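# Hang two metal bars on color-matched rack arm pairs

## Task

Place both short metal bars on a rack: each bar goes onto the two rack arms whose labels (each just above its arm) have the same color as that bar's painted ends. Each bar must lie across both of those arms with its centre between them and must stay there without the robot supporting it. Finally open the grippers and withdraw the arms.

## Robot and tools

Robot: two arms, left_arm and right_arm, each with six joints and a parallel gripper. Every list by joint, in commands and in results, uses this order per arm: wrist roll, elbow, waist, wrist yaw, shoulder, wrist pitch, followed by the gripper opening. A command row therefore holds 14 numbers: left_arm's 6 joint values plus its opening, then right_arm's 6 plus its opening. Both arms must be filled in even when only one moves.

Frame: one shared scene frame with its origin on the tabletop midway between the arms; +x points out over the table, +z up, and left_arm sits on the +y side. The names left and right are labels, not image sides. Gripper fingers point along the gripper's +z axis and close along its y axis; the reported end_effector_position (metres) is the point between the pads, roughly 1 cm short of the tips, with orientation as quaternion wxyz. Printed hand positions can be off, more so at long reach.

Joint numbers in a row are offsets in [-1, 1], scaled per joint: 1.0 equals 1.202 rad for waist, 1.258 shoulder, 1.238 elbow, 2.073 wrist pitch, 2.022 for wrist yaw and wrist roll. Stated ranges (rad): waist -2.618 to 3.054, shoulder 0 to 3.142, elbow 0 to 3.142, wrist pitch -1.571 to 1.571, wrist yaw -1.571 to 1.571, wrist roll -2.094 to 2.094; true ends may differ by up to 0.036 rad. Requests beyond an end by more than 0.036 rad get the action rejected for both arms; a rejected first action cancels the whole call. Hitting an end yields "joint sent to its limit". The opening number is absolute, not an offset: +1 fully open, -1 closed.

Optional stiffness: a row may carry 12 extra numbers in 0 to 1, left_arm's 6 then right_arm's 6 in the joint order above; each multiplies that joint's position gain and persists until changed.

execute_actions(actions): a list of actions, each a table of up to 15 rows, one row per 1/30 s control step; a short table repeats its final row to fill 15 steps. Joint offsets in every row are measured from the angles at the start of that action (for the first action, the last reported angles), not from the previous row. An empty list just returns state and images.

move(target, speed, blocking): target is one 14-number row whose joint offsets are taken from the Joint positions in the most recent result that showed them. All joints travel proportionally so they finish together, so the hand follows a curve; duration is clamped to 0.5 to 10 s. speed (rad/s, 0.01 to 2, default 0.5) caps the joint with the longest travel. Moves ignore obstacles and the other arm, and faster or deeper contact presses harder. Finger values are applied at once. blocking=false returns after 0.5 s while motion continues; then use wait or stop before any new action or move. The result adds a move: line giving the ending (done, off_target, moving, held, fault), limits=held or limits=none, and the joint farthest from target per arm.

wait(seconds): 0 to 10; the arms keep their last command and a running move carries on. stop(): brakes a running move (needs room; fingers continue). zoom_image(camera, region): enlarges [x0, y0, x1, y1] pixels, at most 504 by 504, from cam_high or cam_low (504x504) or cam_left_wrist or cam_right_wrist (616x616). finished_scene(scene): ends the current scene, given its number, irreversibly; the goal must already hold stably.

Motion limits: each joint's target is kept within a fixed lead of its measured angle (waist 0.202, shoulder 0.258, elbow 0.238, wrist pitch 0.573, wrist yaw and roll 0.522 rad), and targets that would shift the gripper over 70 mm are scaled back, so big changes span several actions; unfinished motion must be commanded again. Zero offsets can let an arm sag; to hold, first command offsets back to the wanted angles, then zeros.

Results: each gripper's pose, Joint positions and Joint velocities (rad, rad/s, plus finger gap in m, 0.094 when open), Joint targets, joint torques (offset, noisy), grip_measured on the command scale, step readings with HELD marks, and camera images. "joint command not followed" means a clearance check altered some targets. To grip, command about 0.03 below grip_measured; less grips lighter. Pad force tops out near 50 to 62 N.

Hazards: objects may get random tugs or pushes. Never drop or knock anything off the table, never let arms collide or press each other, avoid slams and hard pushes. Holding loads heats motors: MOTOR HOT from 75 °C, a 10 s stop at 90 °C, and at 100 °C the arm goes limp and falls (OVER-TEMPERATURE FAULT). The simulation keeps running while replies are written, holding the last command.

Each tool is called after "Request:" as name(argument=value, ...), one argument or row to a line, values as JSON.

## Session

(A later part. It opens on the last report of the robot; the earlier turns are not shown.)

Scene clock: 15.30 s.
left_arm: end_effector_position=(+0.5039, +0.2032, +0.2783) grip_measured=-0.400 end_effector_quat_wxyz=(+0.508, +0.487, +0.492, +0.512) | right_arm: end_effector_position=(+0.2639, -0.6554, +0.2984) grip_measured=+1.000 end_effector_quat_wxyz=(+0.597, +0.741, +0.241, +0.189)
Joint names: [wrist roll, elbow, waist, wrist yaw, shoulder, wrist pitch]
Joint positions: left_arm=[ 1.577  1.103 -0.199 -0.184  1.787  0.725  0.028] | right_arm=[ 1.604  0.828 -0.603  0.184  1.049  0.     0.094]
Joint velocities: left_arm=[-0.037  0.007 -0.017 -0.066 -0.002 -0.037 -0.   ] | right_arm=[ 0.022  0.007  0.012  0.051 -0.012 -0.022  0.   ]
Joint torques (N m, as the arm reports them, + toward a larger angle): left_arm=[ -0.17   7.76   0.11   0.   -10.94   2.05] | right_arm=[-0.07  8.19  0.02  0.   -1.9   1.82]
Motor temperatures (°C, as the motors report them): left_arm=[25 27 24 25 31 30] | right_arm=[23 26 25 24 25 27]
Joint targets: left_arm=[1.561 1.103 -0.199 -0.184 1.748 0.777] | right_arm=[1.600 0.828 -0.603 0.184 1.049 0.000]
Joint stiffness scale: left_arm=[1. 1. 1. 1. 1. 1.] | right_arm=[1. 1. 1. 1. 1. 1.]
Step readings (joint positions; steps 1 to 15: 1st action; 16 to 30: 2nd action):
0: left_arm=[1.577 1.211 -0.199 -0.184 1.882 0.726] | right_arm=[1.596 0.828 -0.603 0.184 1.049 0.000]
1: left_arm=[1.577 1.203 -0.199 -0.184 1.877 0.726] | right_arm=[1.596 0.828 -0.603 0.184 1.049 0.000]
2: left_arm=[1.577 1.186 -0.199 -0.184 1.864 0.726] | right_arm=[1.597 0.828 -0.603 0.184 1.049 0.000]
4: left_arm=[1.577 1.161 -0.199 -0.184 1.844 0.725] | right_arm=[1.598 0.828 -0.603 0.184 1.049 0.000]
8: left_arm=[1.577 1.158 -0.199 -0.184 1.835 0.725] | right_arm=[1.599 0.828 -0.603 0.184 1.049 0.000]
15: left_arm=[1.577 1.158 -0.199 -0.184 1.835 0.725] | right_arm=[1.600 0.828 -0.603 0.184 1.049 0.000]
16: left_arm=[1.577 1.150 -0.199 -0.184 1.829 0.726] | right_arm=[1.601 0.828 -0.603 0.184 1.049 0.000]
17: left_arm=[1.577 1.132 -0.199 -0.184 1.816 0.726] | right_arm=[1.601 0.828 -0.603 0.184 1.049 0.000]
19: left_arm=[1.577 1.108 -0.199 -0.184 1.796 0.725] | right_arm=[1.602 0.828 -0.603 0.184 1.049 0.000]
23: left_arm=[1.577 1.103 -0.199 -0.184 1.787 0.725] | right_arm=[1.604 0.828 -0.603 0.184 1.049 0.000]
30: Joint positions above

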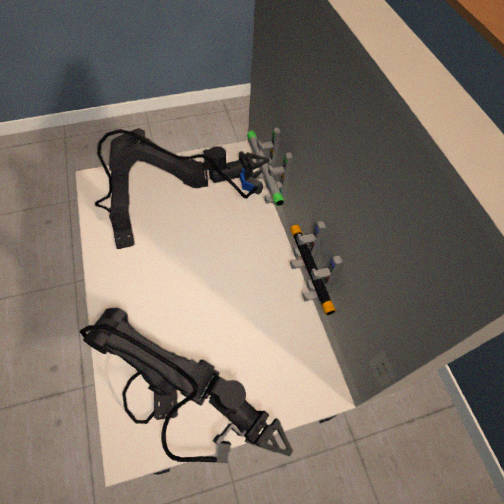

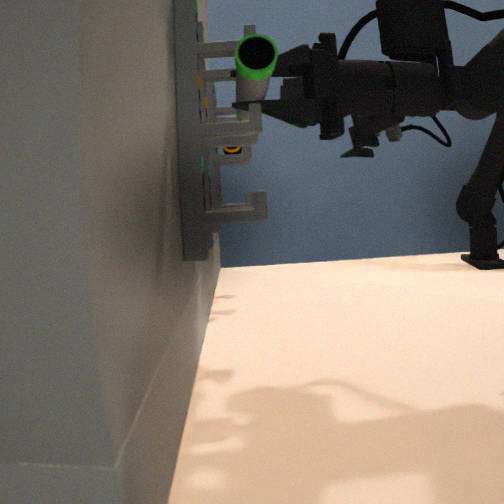

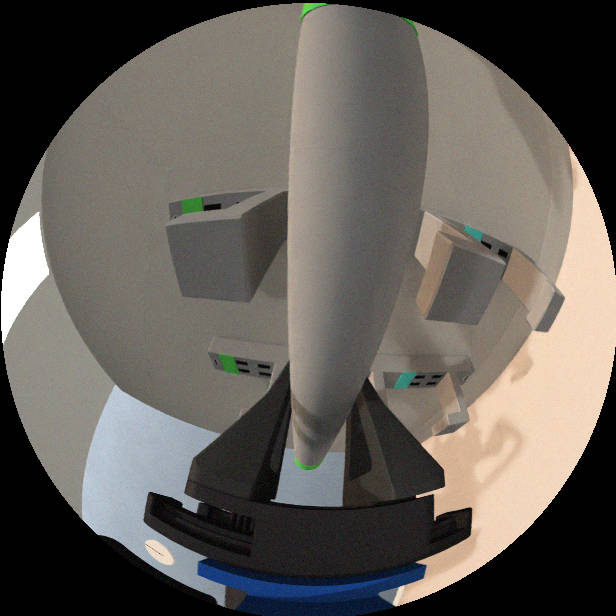

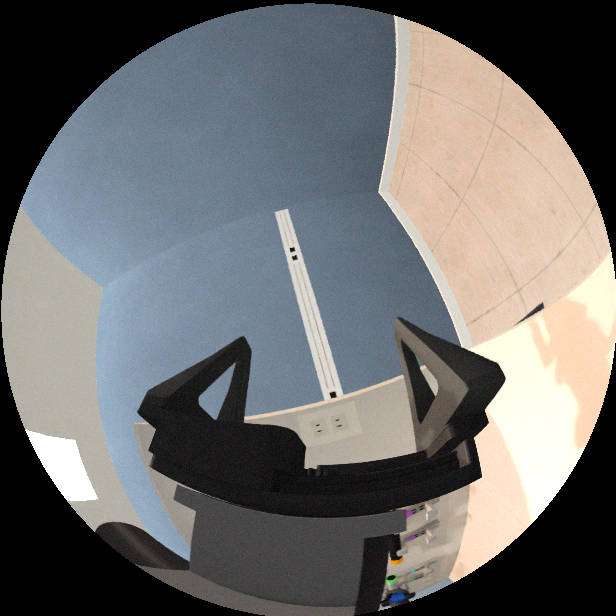

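Request:
execute_actions(
  actions=[
    [[-0.008,-0.044,0,0,-0.069,0.025,-0.45,0,0,0,0,0,0,1]],
    [[-0.008,-0.044,0,0,-0.069,0.025,-0.45,0,0,0,0,0,0,1]],
    [[-0.008,-0.044,0,0,-0.069,0.025,-0.45,0,0,0,0,0,0,1]],
  ],
)

Request:
move(
  target=[-0.008,0.31,0,0,-0.1,-0.195,-0.45,0,0,0,0,0,0,1],
  speed=0.4,
)

Request:
move(
  target=[-0.008,0.245,0,0,0.195,0.025,-0.45,0,0,0,0,0,0,1],
  speed=0.25,
)

Scene clock: 17.47 s.
left_arm: end_effector_position=(+0.4645, +0.2102, +0.2773) grip_measured=-0.400 end_effector_quat_wxyz=(+0.504, +0.491, +0.495, +0.509) | right_arm: end_effector_position=(+0.2639, -0.6554, +0.2984) grip_measured=+1.000 end_effector_quat_wxyz=(+0.596, +0.743, +0.236, +0.193)
Joint names: [wrist roll, elbow, waist, wrist yaw, shoulder, wrist pitch]
Joint positions: left_arm=[ 1.577  0.942 -0.199 -0.184  1.639  0.725  0.028] | right_arm=[ 1.617  0.828 -0.603  0.184  1.049  0.     0.094]
Joint velocities: left_arm=[ 0.037  0.002  0.012  0.051 -0.002  0.007 -0.   ] | right_arm=[ 0.051 -0.012  0.007 -0.007  0.017  0.051  0.   ]
Joint torques (N m, as the arm reports them, + toward a larger angle): left_arm=[-0.16  7.74  0.06 -0.03 -9.58  2.11] | right_arm=[-0.04  8.18  0.02  0.   -1.9   1.82]
Motor temperatures (°C, as the motors report them): left_arm=[25 27 24 25 32 31] | right_arm=[23 26 25 24 26 28]
Joint targets: left_arm=[1.561 0.941 -0.199 -0.184 1.602 0.776] | right_arm=[1.613 0.828 -0.603 0.184 1.049 0.000]
Joint stiffness scale: left_arm=[1. 1. 1. 1. 1. 1.] | right_arm=[1. 1. 1. 1. 1. 1.]
Step readings (joint positions; steps 1 to 15: 1st action; 16 to 30: 2nd action; 31 to 45: 3rd action):
0: left_arm=[1.577 1.103 -0.199 -0.184 1.787 0.725] | right_arm=[1.604 0.828 -0.603 0.184 1.049 0.000]
1: left_arm=[1.577 1.096 -0.199 -0.184 1.781 0.726] | right_arm=[1.605 0.828 -0.603 0.184 1.049 0.000]
2: left_arm=[1.577 1.078 -0.199 -0.184 1.768 0.725] | right_arm=[1.606 0.828 -0.603 0.184 1.049 0.000]
4: left_arm=[1.577 1.054 -0.199 -0.184 1.747 0.724] | right_arm=[1.607 0.828 -0.603 0.184 1.049 0.000]
8: left_arm=[1.577 1.050 -0.199 -0.184 1.739 0.725] | right_arm=[1.608 0.828 -0.603 0.184 1.049 0.000]
15: left_arm=[1.577 1.050 -0.199 -0.184 1.739 0.725] | right_arm=[1.609 0.828 -0.603 0.184 1.049 0.000]
16: left_arm=[1.577 1.042 -0.199 -0.184 1.732 0.725] | right_arm=[1.609 0.828 -0.603 0.184 1.049 0.000]
17: left_arm=[1.577 1.025 -0.199 -0.184 1.720 0.725] | right_arm=[1.610 0.828 -0.603 0.184 1.049 0.000]
19: left_arm=[1.577 1.000 -0.199 -0.184 1.698 0.724] | right_arm=[1.611 0.828 -0.603 0.184 1.049 0.000]
23: left_arm=[1.577 0.996 -0.199 -0.184 1.689 0.725] | right_arm=[1.612 0.828 -0.603 0.184 1.049 0.000]
30: left_arm=[1.577 0.996 -0.199 -0.184 1.689 0.725] | right_arm=[1.613 0.828 -0.603 0.184 1.049 0.000]
31: left_arm=[1.577 0.988 -0.199 -0.184 1.683 0.725] | right_arm=[1.614 0.828 -0.603 0.184 1.049 0.000]
32: left_arm=[1.577 0.971 -0.199 -0.184 1.670 0.725] | right_arm=[1.614 0.828 -0.603 0.184 1.049 0.000]
34: left_arm=[1.577 0.946 -0.199 -0.184 1.647 0.725] | right_arm=[1.615 0.828 -0.603 0.184 1.049 0.000]
38: left_arm=[1.577 0.942 -0.199 -0.184 1.639 0.725] | right_arm=[1.617 0.828 -0.603 0.184 1.049 0.000]
45: Joint positions above

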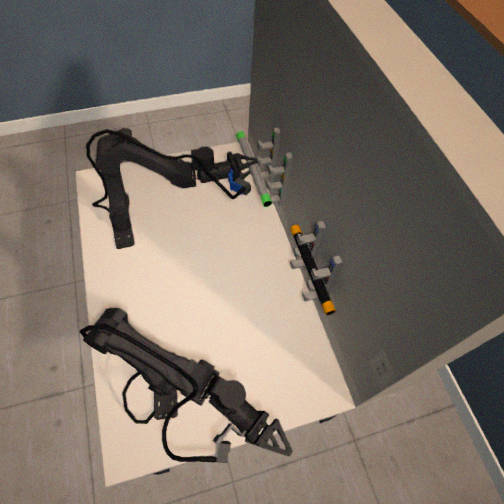

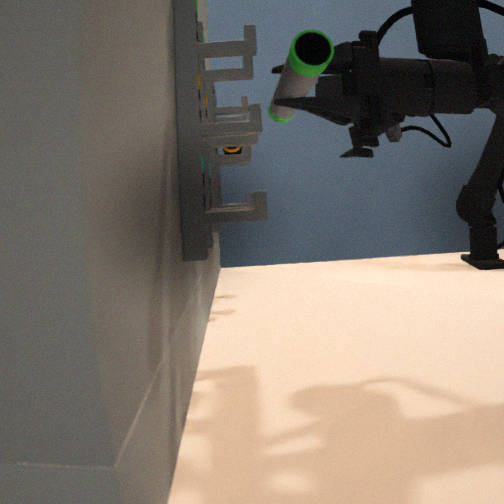

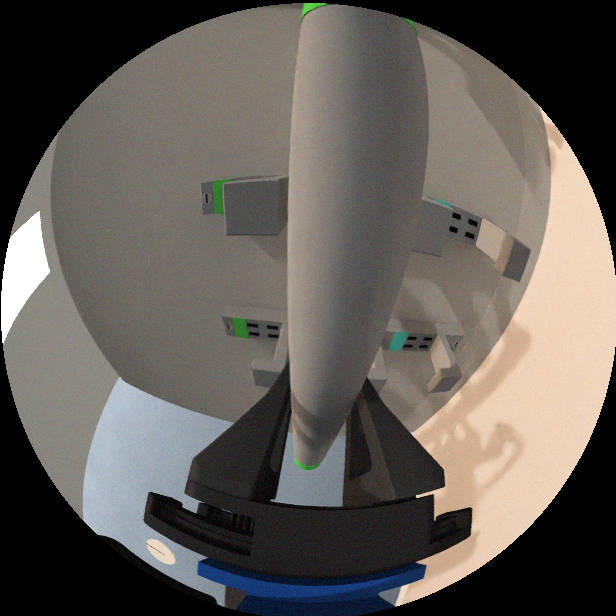

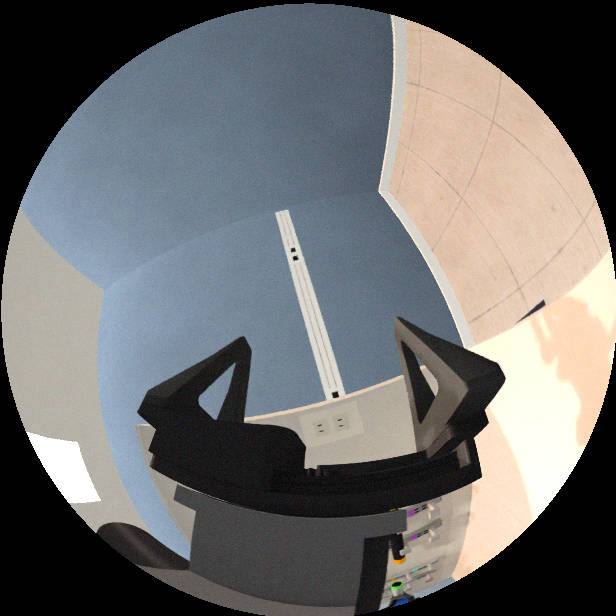

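Scene clock: 19.77 s.
left_arm: end_effector_position=(+0.4678, +0.2145, +0.3754) grip_measured=-0.400 end_effector_quat_wxyz=(+0.491, +0.496, +0.504, +0.508) | right_arm: end_effector_position=(+0.2639, -0.6554, +0.2984) grip_measured=+1.000 end_effector_quat_wxyz=(+0.595, +0.743, +0.235, +0.194)
Joint names: [wrist roll, elbow, waist, wrist yaw, shoulder, wrist pitch]
Joint positions: left_arm=[ 1.579  1.284 -0.193 -0.194  1.552  0.268  0.028] | right_arm=[ 1.622  0.828 -0.603  0.184  1.049  0.     0.094]
Joint velocities: left_arm=[-0.007  0.002 -0.017 -0.037 -0.002  0.007  0.   ] | right_arm=[ 0.007 -0.017  0.002 -0.007 -0.002 -0.081  0.   ]
Joint torques (N m, as the arm reports them, + toward a larger angle): left_arm=[-0.21 12.21 -0.4   0.08 -9.18  2.09] | right_arm=[-0.05  8.19  0.01  0.   -1.9   1.82]
Motor temperatures (°C, as the motors report them): left_arm=[25 28 24 25 32 32] | right_arm=[23 26 25 24 26 28]
Joint targets: left_arm=[1.561 1.326 -0.199 -0.184 1.513 0.320] | right_arm=[1.617 0.828 -0.603 0.184 1.049 0.000]
Joint stiffness scale: left_arm=[1. 1. 1. 1. 1. 1.] | right_arm=[1. 1. 1. 1. 1. 1.]
move: off_target (left_arm); limits=none; left_arm: farthest joint: the wrist pitch, 0.053 radians from its target (0.404 radians at the start); right_arm: farthest joint: the wrist roll, 0.005 radians from its target (0.000 radians at the start)

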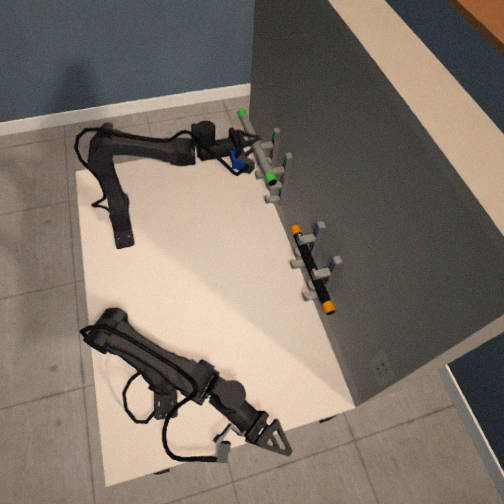

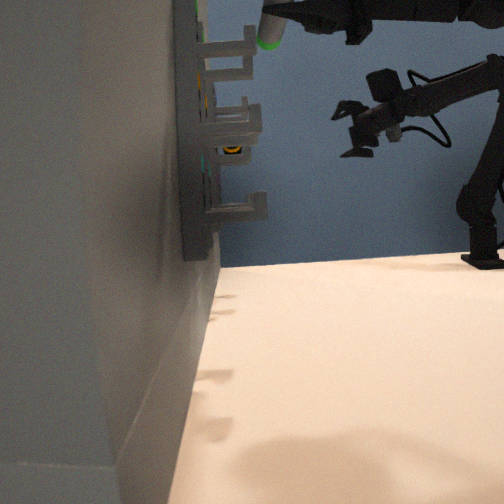

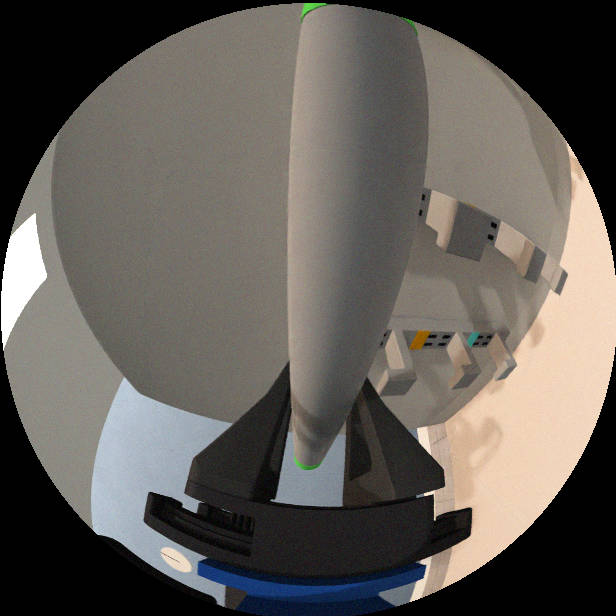

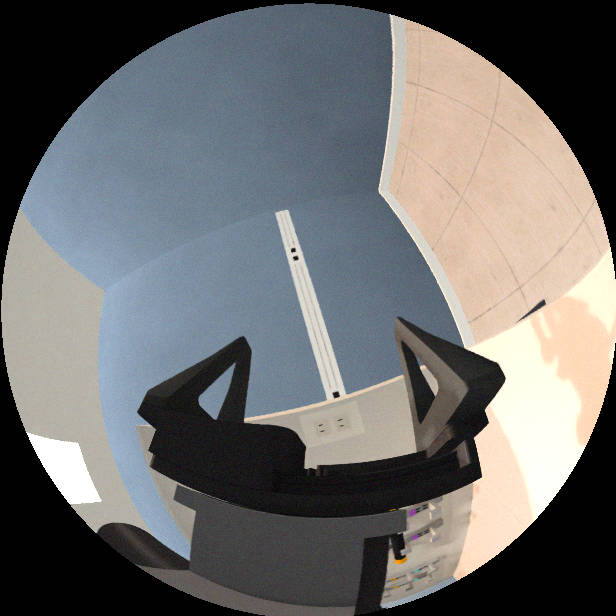

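Scene clock: 21.30 s.
left_arm: end_effector_position=(+0.5330, +0.2032, +0.3649) grip_measured=-0.400 end_effector_quat_wxyz=(+0.487, +0.501, +0.506, +0.506) | right_arm: end_effector_position=(+0.2639, -0.6554, +0.2984) grip_measured=+1.000 end_effector_quat_wxyz=(+0.595, +0.744, +0.233, +0.196)
Joint names: [wrist roll, elbow, waist, wrist yaw, shoulder, wrist pitch]
Joint positions: left_arm=[ 1.583  1.537 -0.193 -0.193  1.805  0.255  0.028] | right_arm=[ 1.626  0.828 -0.603  0.184  1.049  0.     0.094]
Joint velocities: left_arm=[ 0.051  0.002 -0.002  0.007  0.007 -0.022 -0.   ] | right_arm=[-0.022 -0.012  0.007 -0.037  0.002 -0.022  0.   ]
Joint torques (N m, as the arm reports them, + toward a larger angle): left_arm=[-0.24 13.07  0.   -0.03 -9.07  2.21] | right_arm=[-0.05  8.18  0.01  0.   -1.89  1.82]
Motor temperatures (°C, as the motors report them): left_arm=[25 29 24 25 32 32] | right_arm=[23 27 25 24 26 28]
Joint targets: left_arm=[1.563 1.588 -0.192 -0.194 1.798 0.320] | right_arm=[1.622 0.828 -0.603 0.184 1.049 0.000]
Joint stiffness scale: left_arm=[1. 1. 1. 1. 1. 1.] | right_arm=[1. 1. 1. 1. 1. 1.]
move: off_target (left_arm); limits=none; left_arm: farthest joint: the wrist pitch, 0.065 radians from its target (0.052 radians at the start); right_arm: farthest joint: the wrist roll, 0.004 radians from its target (0.000 radians at the start)

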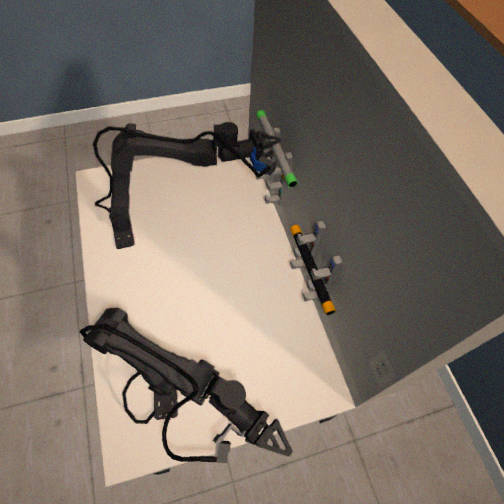

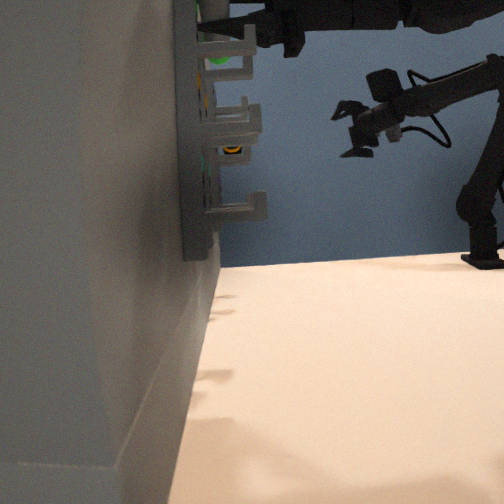

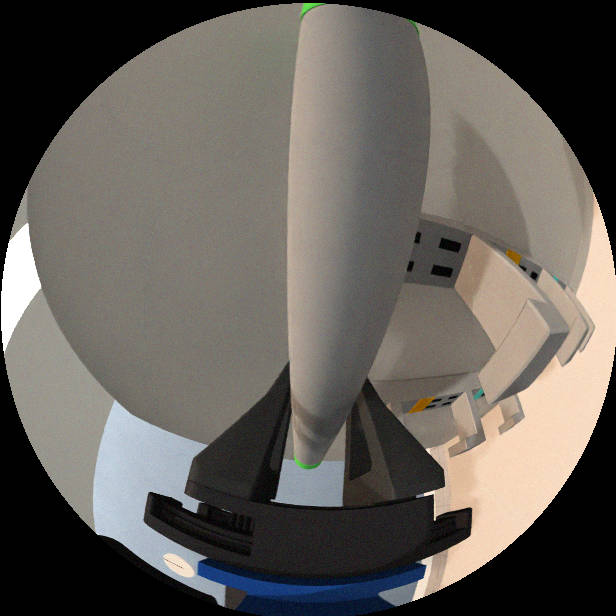

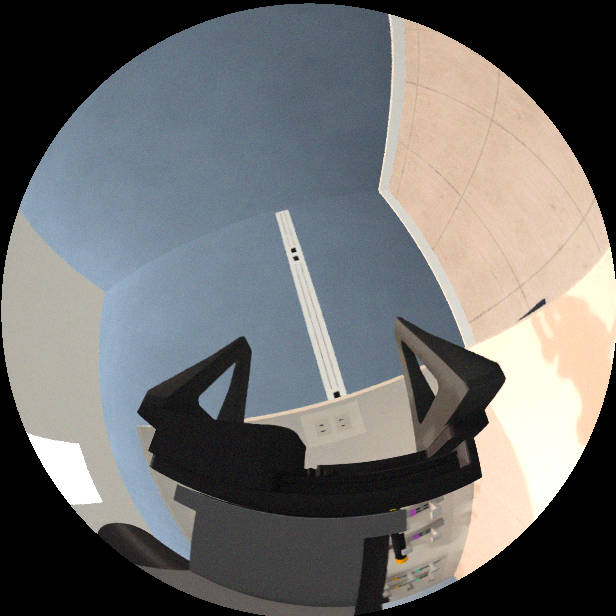

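Request:
move(
  target=[-0.008,-0.065,0,0,-0.006,0.025,-0.45,0,0,0,0,0,0,1],
  speed=0.08,
)

Request:
move(
  target=[0,0,0,0,0,0.005,0.4,0,0,0,0,0,0,1],
)

Scene clock: 23.37 s.
left_arm: end_effector_position=(+0.5310, +0.2036, +0.3294) grip_measured=-0.400 end_effector_quat_wxyz=(+0.467, +0.520, +0.519, +0.492) | right_arm: end_effector_position=(+0.2639, -0.6554, +0.2984) grip_measured=+1.000 end_effector_quat_wxyz=(+0.595, +0.744, +0.231, +0.197)
Joint names: [wrist roll, elbow, waist, wrist yaw, shoulder, wrist pitch]
Joint positions: left_arm=[ 1.581  1.462 -0.193 -0.193  1.805  0.262  0.028] | right_arm=[ 1.63   0.828 -0.603  0.184  1.049  0.     0.094]
Joint velocities: left_arm=[ 0.022  0.007 -0.012  0.007 -0.022 -0.022 -0.001] | right_arm=[-0.022  0.002  0.012  0.051  0.007 -0.037  0.   ]
Joint torques (N m, as the arm reports them, + toward a larger angle): left_arm=[-0.18  7.61 -0.1  -0.02 -9.25  2.06] | right_arm=[-0.05  8.18  0.02  0.   -1.9   1.83]
Motor temperatures (°C, as the motors report them): left_arm=[25 29 24 25 32 32] | right_arm=[23 27 25 24 26 28]
Joint targets: left_arm=[1.567 1.456 -0.193 -0.193 1.798 0.307] | right_arm=[1.626 0.828 -0.603 0.184 1.049 0.000]
Joint stiffness scale: left_arm=[1. 1. 1. 1. 1. 1.] | right_arm=[1. 1. 1. 1. 1. 1.]
move: off_target (left_arm); limits=none; left_arm: farthest joint: the wrist pitch, 0.045 radians from its target (0.052 radians at the start); right_arm: farthest joint: the wrist roll, 0.004 radians from its target (0.000 radians at the start)

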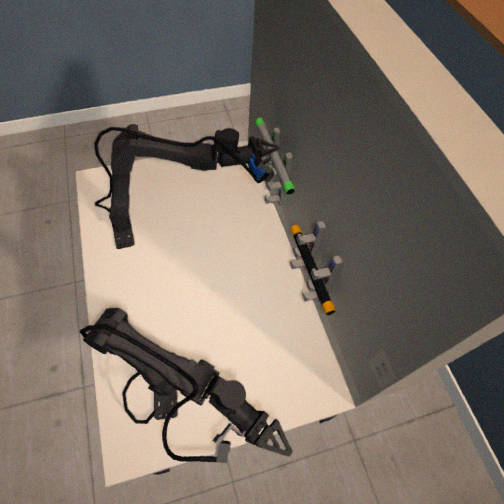

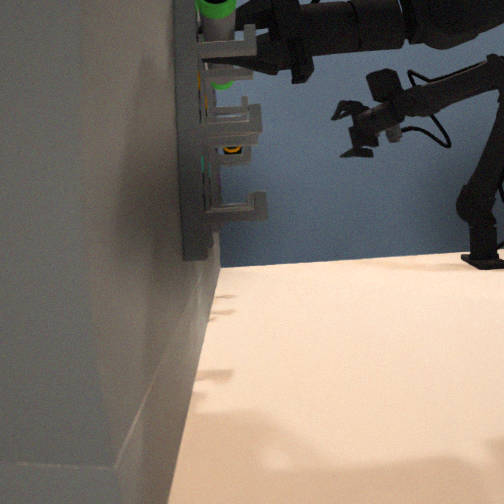

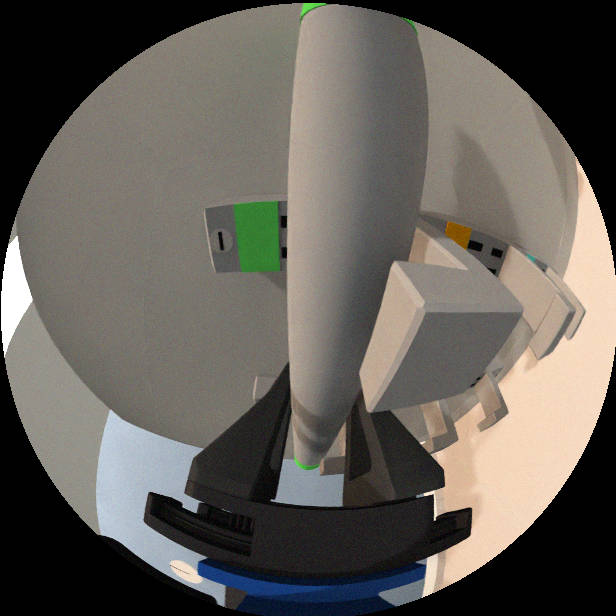

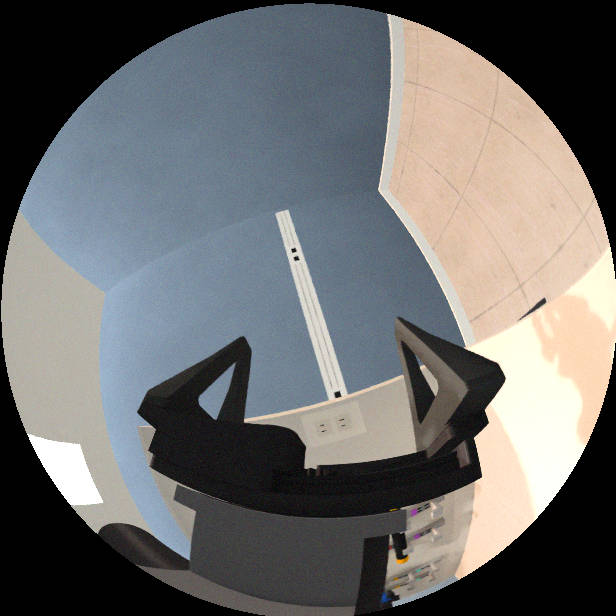

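Scene clock: 24.07 s.
left_arm: end_effector_position=(+0.5310, +0.2036, +0.3286) grip_measured=+0.398 end_effector_quat_wxyz=(+0.465, +0.522, +0.519, +0.492) | right_arm: end_effector_position=(+0.2639, -0.6554, +0.2984) grip_measured=+1.000 end_effector_quat_wxyz=(+0.594, +0.745, +0.230, +0.198)
Joint names: [wrist roll, elbow, waist, wrist yaw, shoulder, wrist pitch]
Joint positions: left_arm=[ 1.587  1.462 -0.193 -0.193  1.805  0.258  0.066] | right_arm=[ 1.635  0.828 -0.603  0.184  1.049  0.     0.094]
Joint velocities: left_arm=[ 0.081 -0.007 -0.002 -0.081 -0.007 -0.022  0.   ] | right_arm=[-0.037  0.002  0.002 -0.022 -0.017 -0.022  0.   ]
Joint torques (N m, as the arm reports them, + toward a larger angle): left_arm=[-0.1   8.34  0.03 -0.01 -8.55  1.77] | right_arm=[-0.05  8.17  0.01  0.   -1.9   1.83]
Motor temperatures (°C, as the motors report them): left_arm=[25 29 24 25 32 32] | right_arm=[23 27 25 24 26 28]
Joint targets: left_arm=[1.581 1.462 -0.193 -0.193 1.805 0.272] | right_arm=[1.630 0.828 -0.603 0.184 1.049 0.000]
Joint stiffness scale: left_arm=[1. 1. 1. 1. 1. 1.] | right_arm=[1. 1. 1. 1. 1. 1.]
move: done; limits=none; left_arm: farthest joint: the wrist pitch, 0.014 radians from its target (0.011 radians at the start); right_arm: farthest joint: the wrist roll, 0.005 radians from its target (0.000 radians at the start)

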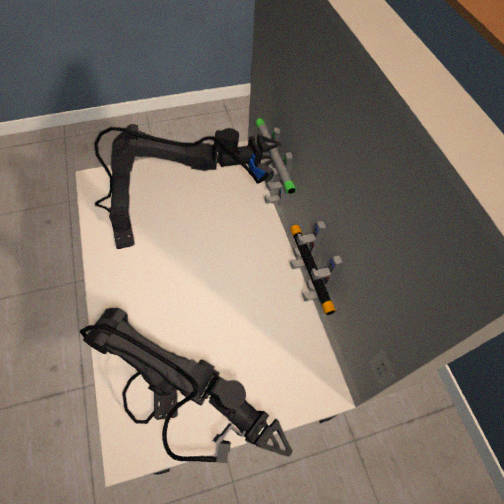

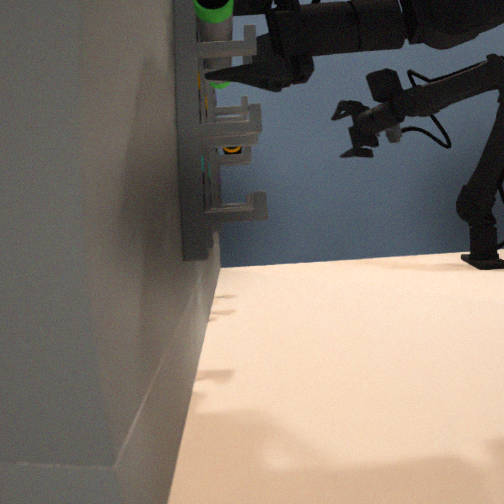

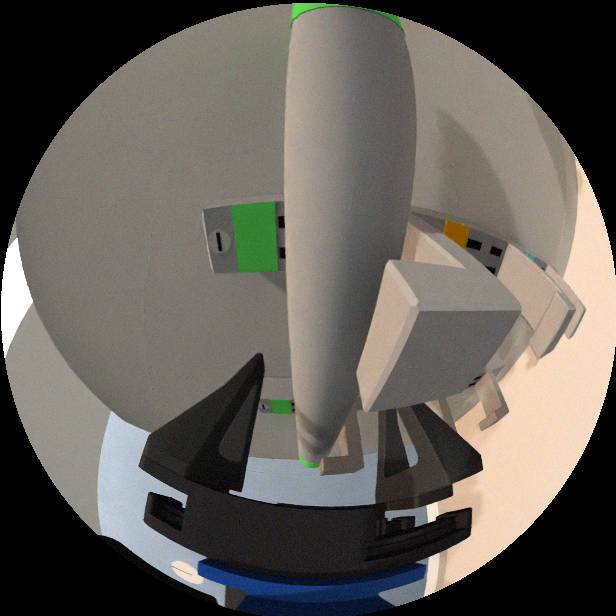

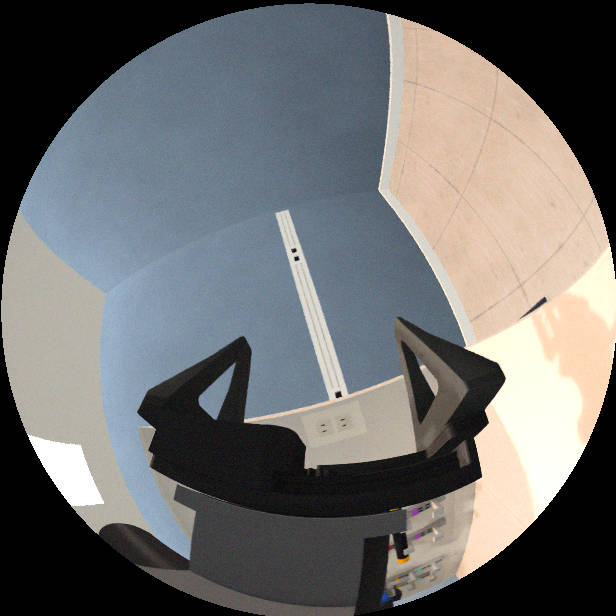

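Request:
move(
  target=[-0.01,-0.33,0,0,-0.34,0.005,0.4,0,0,-0.3,0,0,0,1],
)

Request:
move(
  target=[-0.01,0.47,-0.59,-0.195,0.615,0.16,0.4,0,0,0,0,0,0,1],
  speed=0.6,
)

Scene clock: 25.87 s.
left_arm: end_effector_position=(+0.4272, +0.2212, +0.3332) grip_measured=+0.398 end_effector_quat_wxyz=(+0.465, +0.522, +0.520, +0.491) | right_arm: end_effector_position=(+0.1494, -0.7255, +0.2984) grip_measured=+1.000 end_effector_quat_wxyz=(+0.619, +0.774, +0.093, +0.092)
Joint names: [wrist roll, elbow, waist, wrist yaw, shoulder, wrist pitch]
Joint positions: left_arm=[ 1.584  1.065 -0.193 -0.193  1.403  0.252  0.066] | right_arm=[ 1.639  0.828 -0.957  0.183  1.049  0.     0.094]
Joint velocities: left_arm=[ 0.007  0.002  0.002 -0.022  0.002 -0.037 -0.001] | right_arm=[ 0.007 -0.007 -0.012  0.051  0.002  0.081  0.   ]
Joint torques (N m, as the arm reports them, + toward a larger angle): left_arm=[-0.25  7.17  0.05 -0.04 -7.24  1.77] | right_arm=[-0.05  8.18 -0.51  0.01 -1.9   1.82]
Motor temperatures (°C, as the motors report them): left_arm=[25 28 24 25 33 32] | right_arm=[23 27 25 24 26 29]
Joint targets: left_arm=[1.566 1.053 -0.193 -0.193 1.378 0.269] | right_arm=[1.635 0.828 -0.963 0.184 1.049 0.000]
Joint stiffness scale: left_arm=[1. 1. 1. 1. 1. 1.] | right_arm=[1. 1. 1. 1. 1. 1.]
move: off_target (left_arm); limits=none; left_arm: farthest joint: the shoulder, 0.026 radians from its target (0.428 radians at the start); right_arm: farthest joint: the waist, 0.007 radians from its target (0.361 radians at the start)

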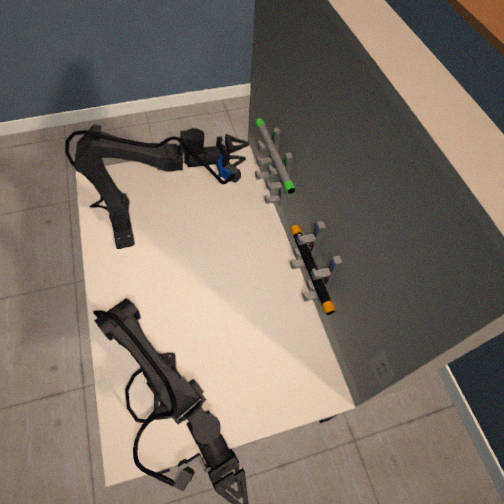

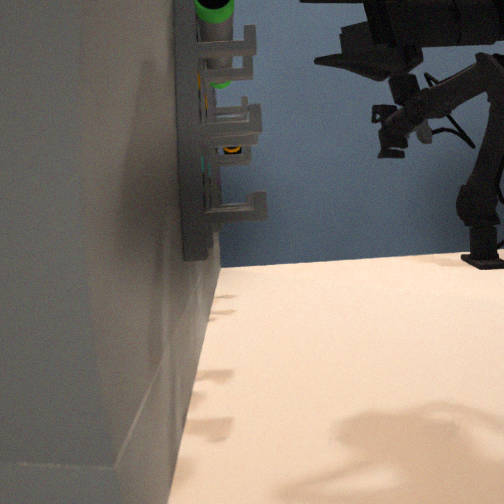

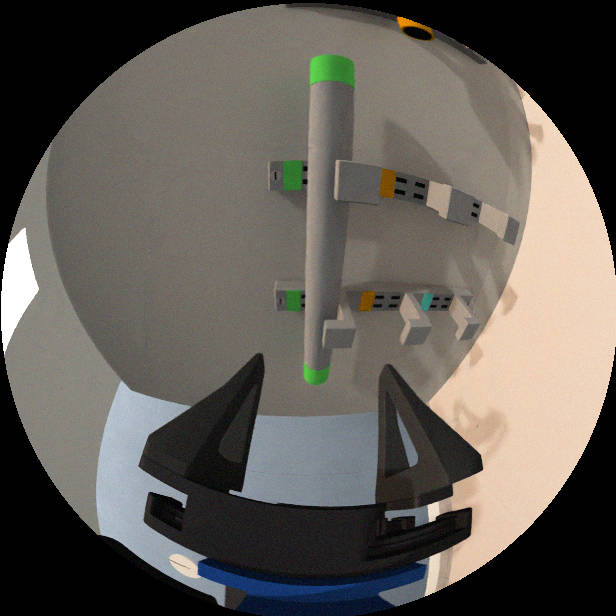

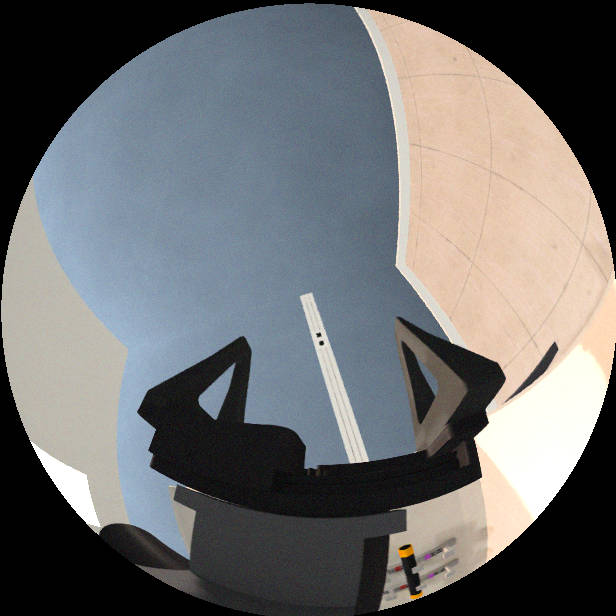

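Scene clock: 27.93 s.
left_arm: end_effector_position=(+0.4326, -0.1590, +0.2415) grip_measured=+0.398 end_effector_quat_wxyz=(+0.558, +0.584, +0.415, +0.419) | right_arm: end_effector_position=(+0.1494, -0.7255, +0.2984) grip_measured=+1.000 end_effector_quat_wxyz=(+0.619, +0.774, +0.092, +0.094)
Joint names: [wrist roll, elbow, waist, wrist yaw, shoulder, wrist pitch]
Joint positions: left_arm=[ 1.58   1.603 -0.906 -0.573  2.189  0.556  0.066] | right_arm=[ 1.644  0.828 -0.957  0.183  1.049  0.     0.094]
Joint velocities: left_arm=[ 0.022 -0.002  0.007 -0.051  0.007 -0.051  0.001] | right_arm=[ 0.007 -0.007  0.002  0.051  0.002 -0.007  0.   ]
Joint torques (N m, as the arm reports them, + toward a larger angle): left_arm=[ -0.15  11.94   0.48  -0.21 -11.98   1.78] | right_arm=[-0.05  8.18  0.02  0.   -1.9   1.83]
Motor temperatures (°C, as the motors report them): left_arm=[25 29 24 25 33 33] | right_arm=[23 27 25 24 26 29]
Joint targets: left_arm=[1.563 1.647 -0.902 -0.587 2.177 0.584] | right_arm=[1.639 0.828 -0.957 0.183 1.049 0.000]
Joint stiffness scale: left_arm=[1. 1. 1. 1. 1. 1.] | right_arm=[1. 1. 1. 1. 1. 1.]
move: off_target (left_arm); limits=none; left_arm: farthest joint: the elbow, 0.044 radians from its target (0.582 radians at the start); right_arm: farthest joint: the wrist roll, 0.005 radians from its target (0.000 radians at the start)

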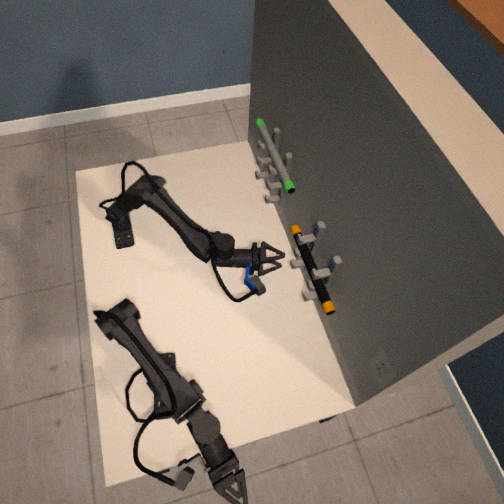

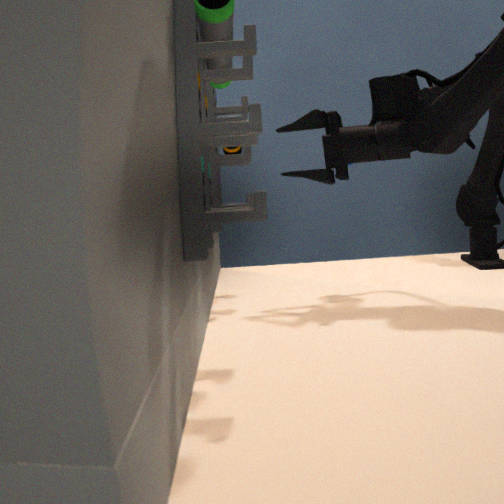

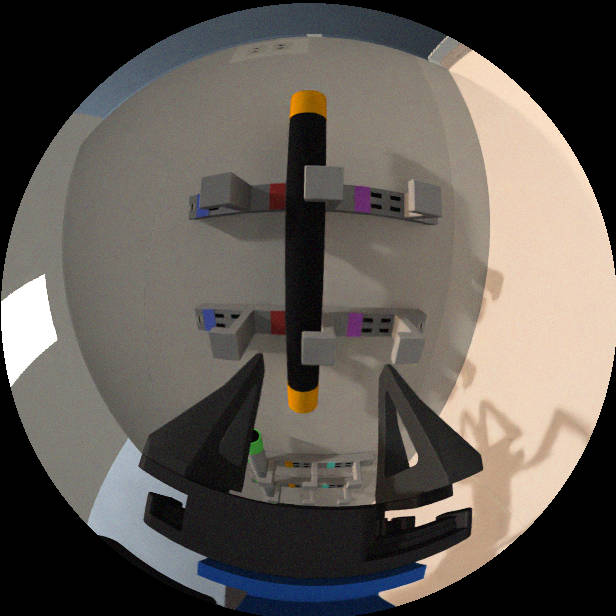

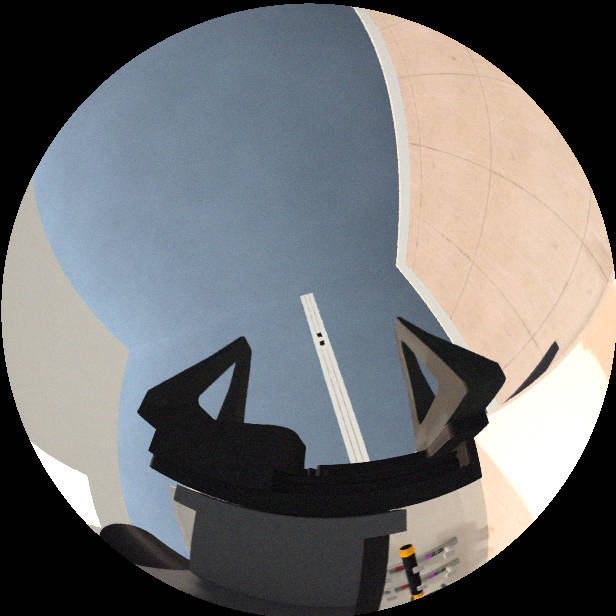

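Request:
move(
  target=[-0.01,0.222,0.03,0.066,0.1,-0.03,0.4,0,0,0,0,0,0,1],
  speed=0.3,
)

Request:
move(
  target=[-0.008,0.28,0.045,0.03,0.135,-0.06,0.4,0,0,0,0,0,0,1],
  speed=0.3,
)

Scene clock: 30.20 s.
left_arm: end_effector_position=(+0.4601, -0.1907, +0.2552) grip_measured=+0.398 end_effector_quat_wxyz=(+0.591, +0.587, +0.388, +0.393) | right_arm: end_effector_position=(+0.1494, -0.7255, +0.2984) grip_measured=+1.000 end_effector_quat_wxyz=(+0.619, +0.774, +0.090, +0.095)
Joint names: [wrist roll, elbow, waist, wrist yaw, shoulder, wrist pitch]
Joint positions: left_arm=[ 1.577  1.839 -0.877 -0.453  2.317  0.486  0.066] | right_arm=[ 1.648  0.828 -0.957  0.183  1.049  0.     0.094]
Joint velocities: left_arm=[-0.022 -0.012  0.012 -0.066  0.002  0.007 -0.001] | right_arm=[-0.066  0.002 -0.017 -0.007  0.012  0.051  0.   ]
Joint torques (N m, as the arm reports them, + toward a larger angle): left_arm=[ -0.24  11.69   0.58   0.16 -12.48   1.59] | right_arm=[-0.05  8.17  0.02  0.   -1.9   1.82]
Motor temperatures (°C, as the motors report them): left_arm=[25 29 24 25 34 33] | right_arm=[23 27 25 24 26 29]
Joint targets: left_arm=[1.560 1.878 -0.870 -0.440 2.315 0.494] | right_arm=[1.643 0.828 -0.957 0.183 1.049 0.000]
Joint stiffness scale: left_arm=[1. 1. 1. 1. 1. 1.] | right_arm=[1. 1. 1. 1. 1. 1.]
move: off_target (left_arm); limits=none; left_arm: farthest joint: the elbow, 0.039 radians from its target (0.275 radians at the start); right_arm: farthest joint: the wrist roll, 0.004 radians from its target (0.000 radians at the start)

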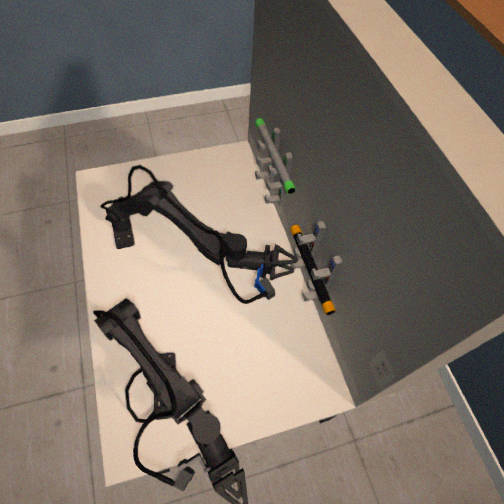

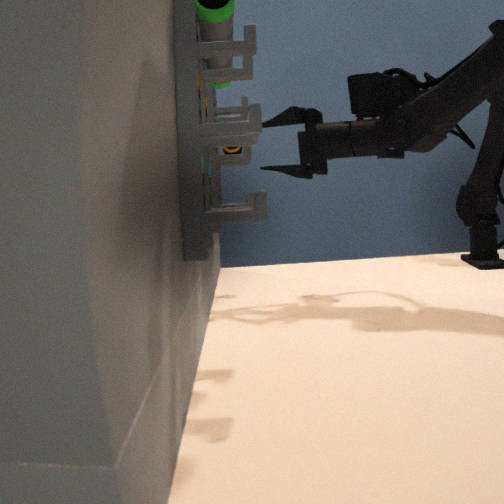

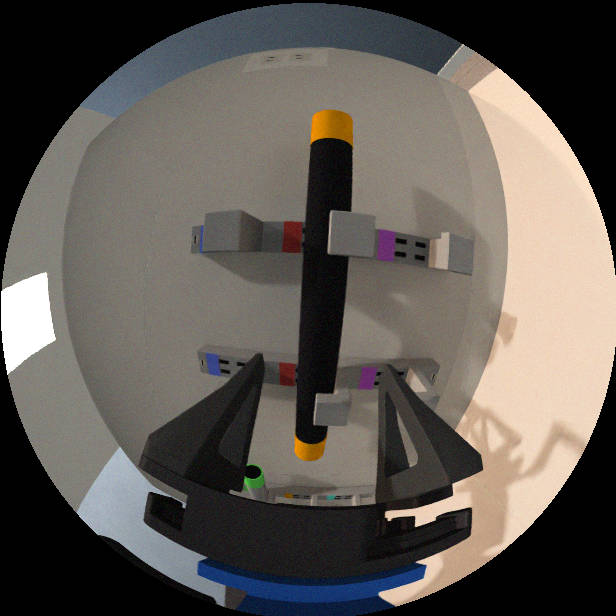

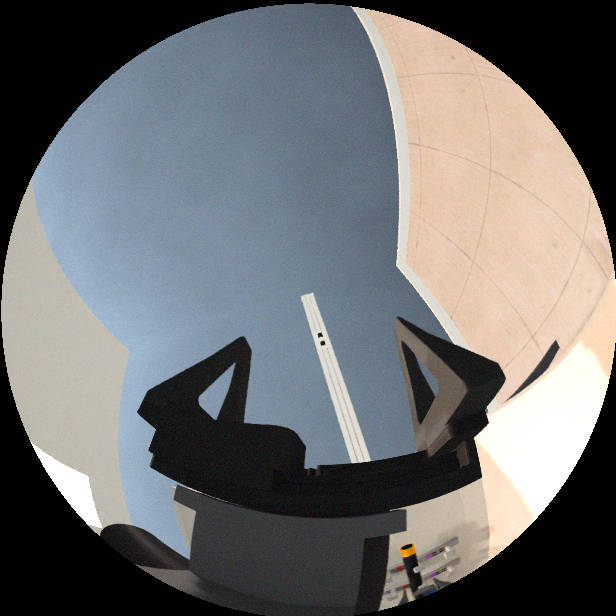

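Scene clock: 31.90 s.
left_arm: end_effector_position=(+0.5038, -0.1996, +0.2563) grip_measured=+0.398 end_effector_quat_wxyz=(+0.592, +0.586, +0.388, +0.394) | right_arm: end_effector_position=(+0.1494, -0.7255, +0.2984) grip_measured=+1.000 end_effector_quat_wxyz=(+0.619, +0.775, +0.088, +0.096)
Joint names: [wrist roll, elbow, waist, wrist yaw, shoulder, wrist pitch]
Joint positions: left_arm=[ 1.579  2.146 -0.828 -0.405  2.489  0.356  0.066] | right_arm=[ 1.652  0.828 -0.957  0.183  1.049  0.     0.094]
Joint velocities: left_arm=[-0.037 -0.022 -0.007  0.066  0.007 -0.022  0.   ] | right_arm=[-0.007  0.017  0.017  0.007 -0.007 -0.095  0.   ]
Joint torques (N m, as the arm reports them, + toward a larger angle): left_arm=[ -0.2   11.69   0.45   0.15 -13.55   1.59] | right_arm=[-0.05  8.18  0.02  0.   -1.9   1.82]
Motor temperatures (°C, as the motors report them): left_arm=[25 30 24 25 35 33] | right_arm=[23 27 25 24 26 29]
Joint targets: left_arm=[1.561 2.186 -0.823 -0.392 2.486 0.362] | right_arm=[1.648 0.828 -0.957 0.183 1.049 0.000]
Joint stiffness scale: left_arm=[1. 1. 1. 1. 1. 1.] | right_arm=[1. 1. 1. 1. 1. 1.]
move: off_target (left_arm); limits=none; left_arm: farthest joint: the elbow, 0.040 radians from its target (0.347 radians at the start); right_arm: farthest joint: the wrist roll, 0.004 radians from its target (0.000 radians at the start)

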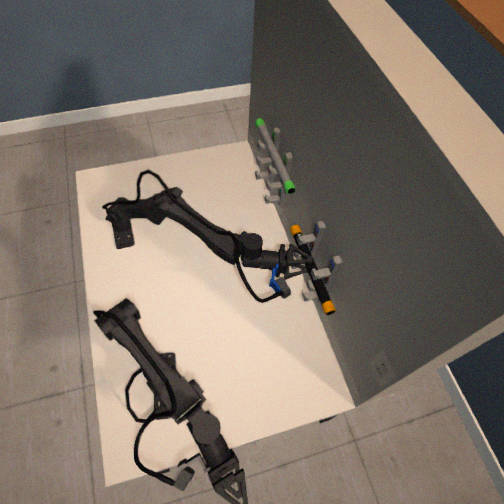

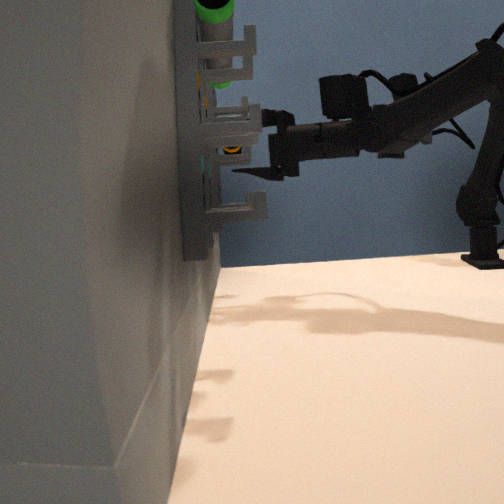

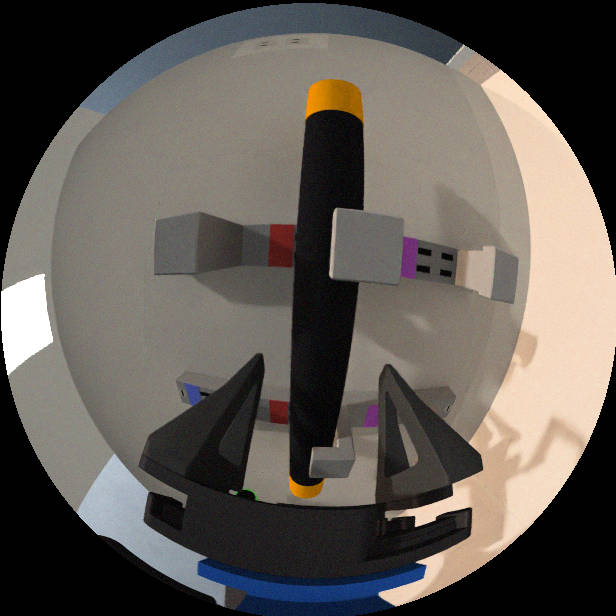

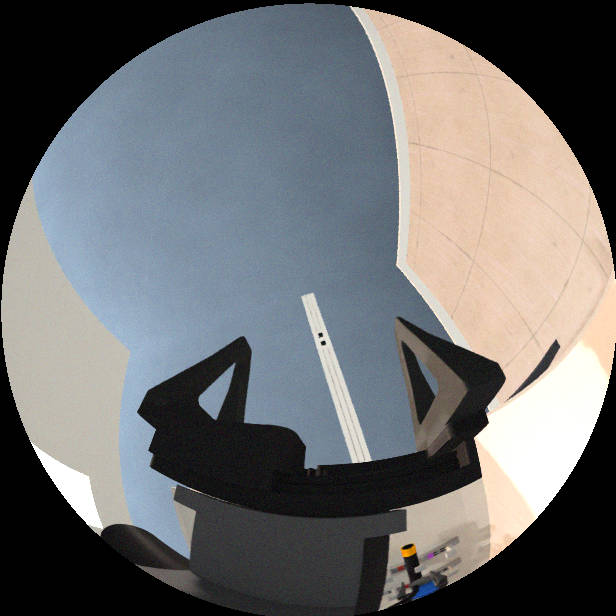

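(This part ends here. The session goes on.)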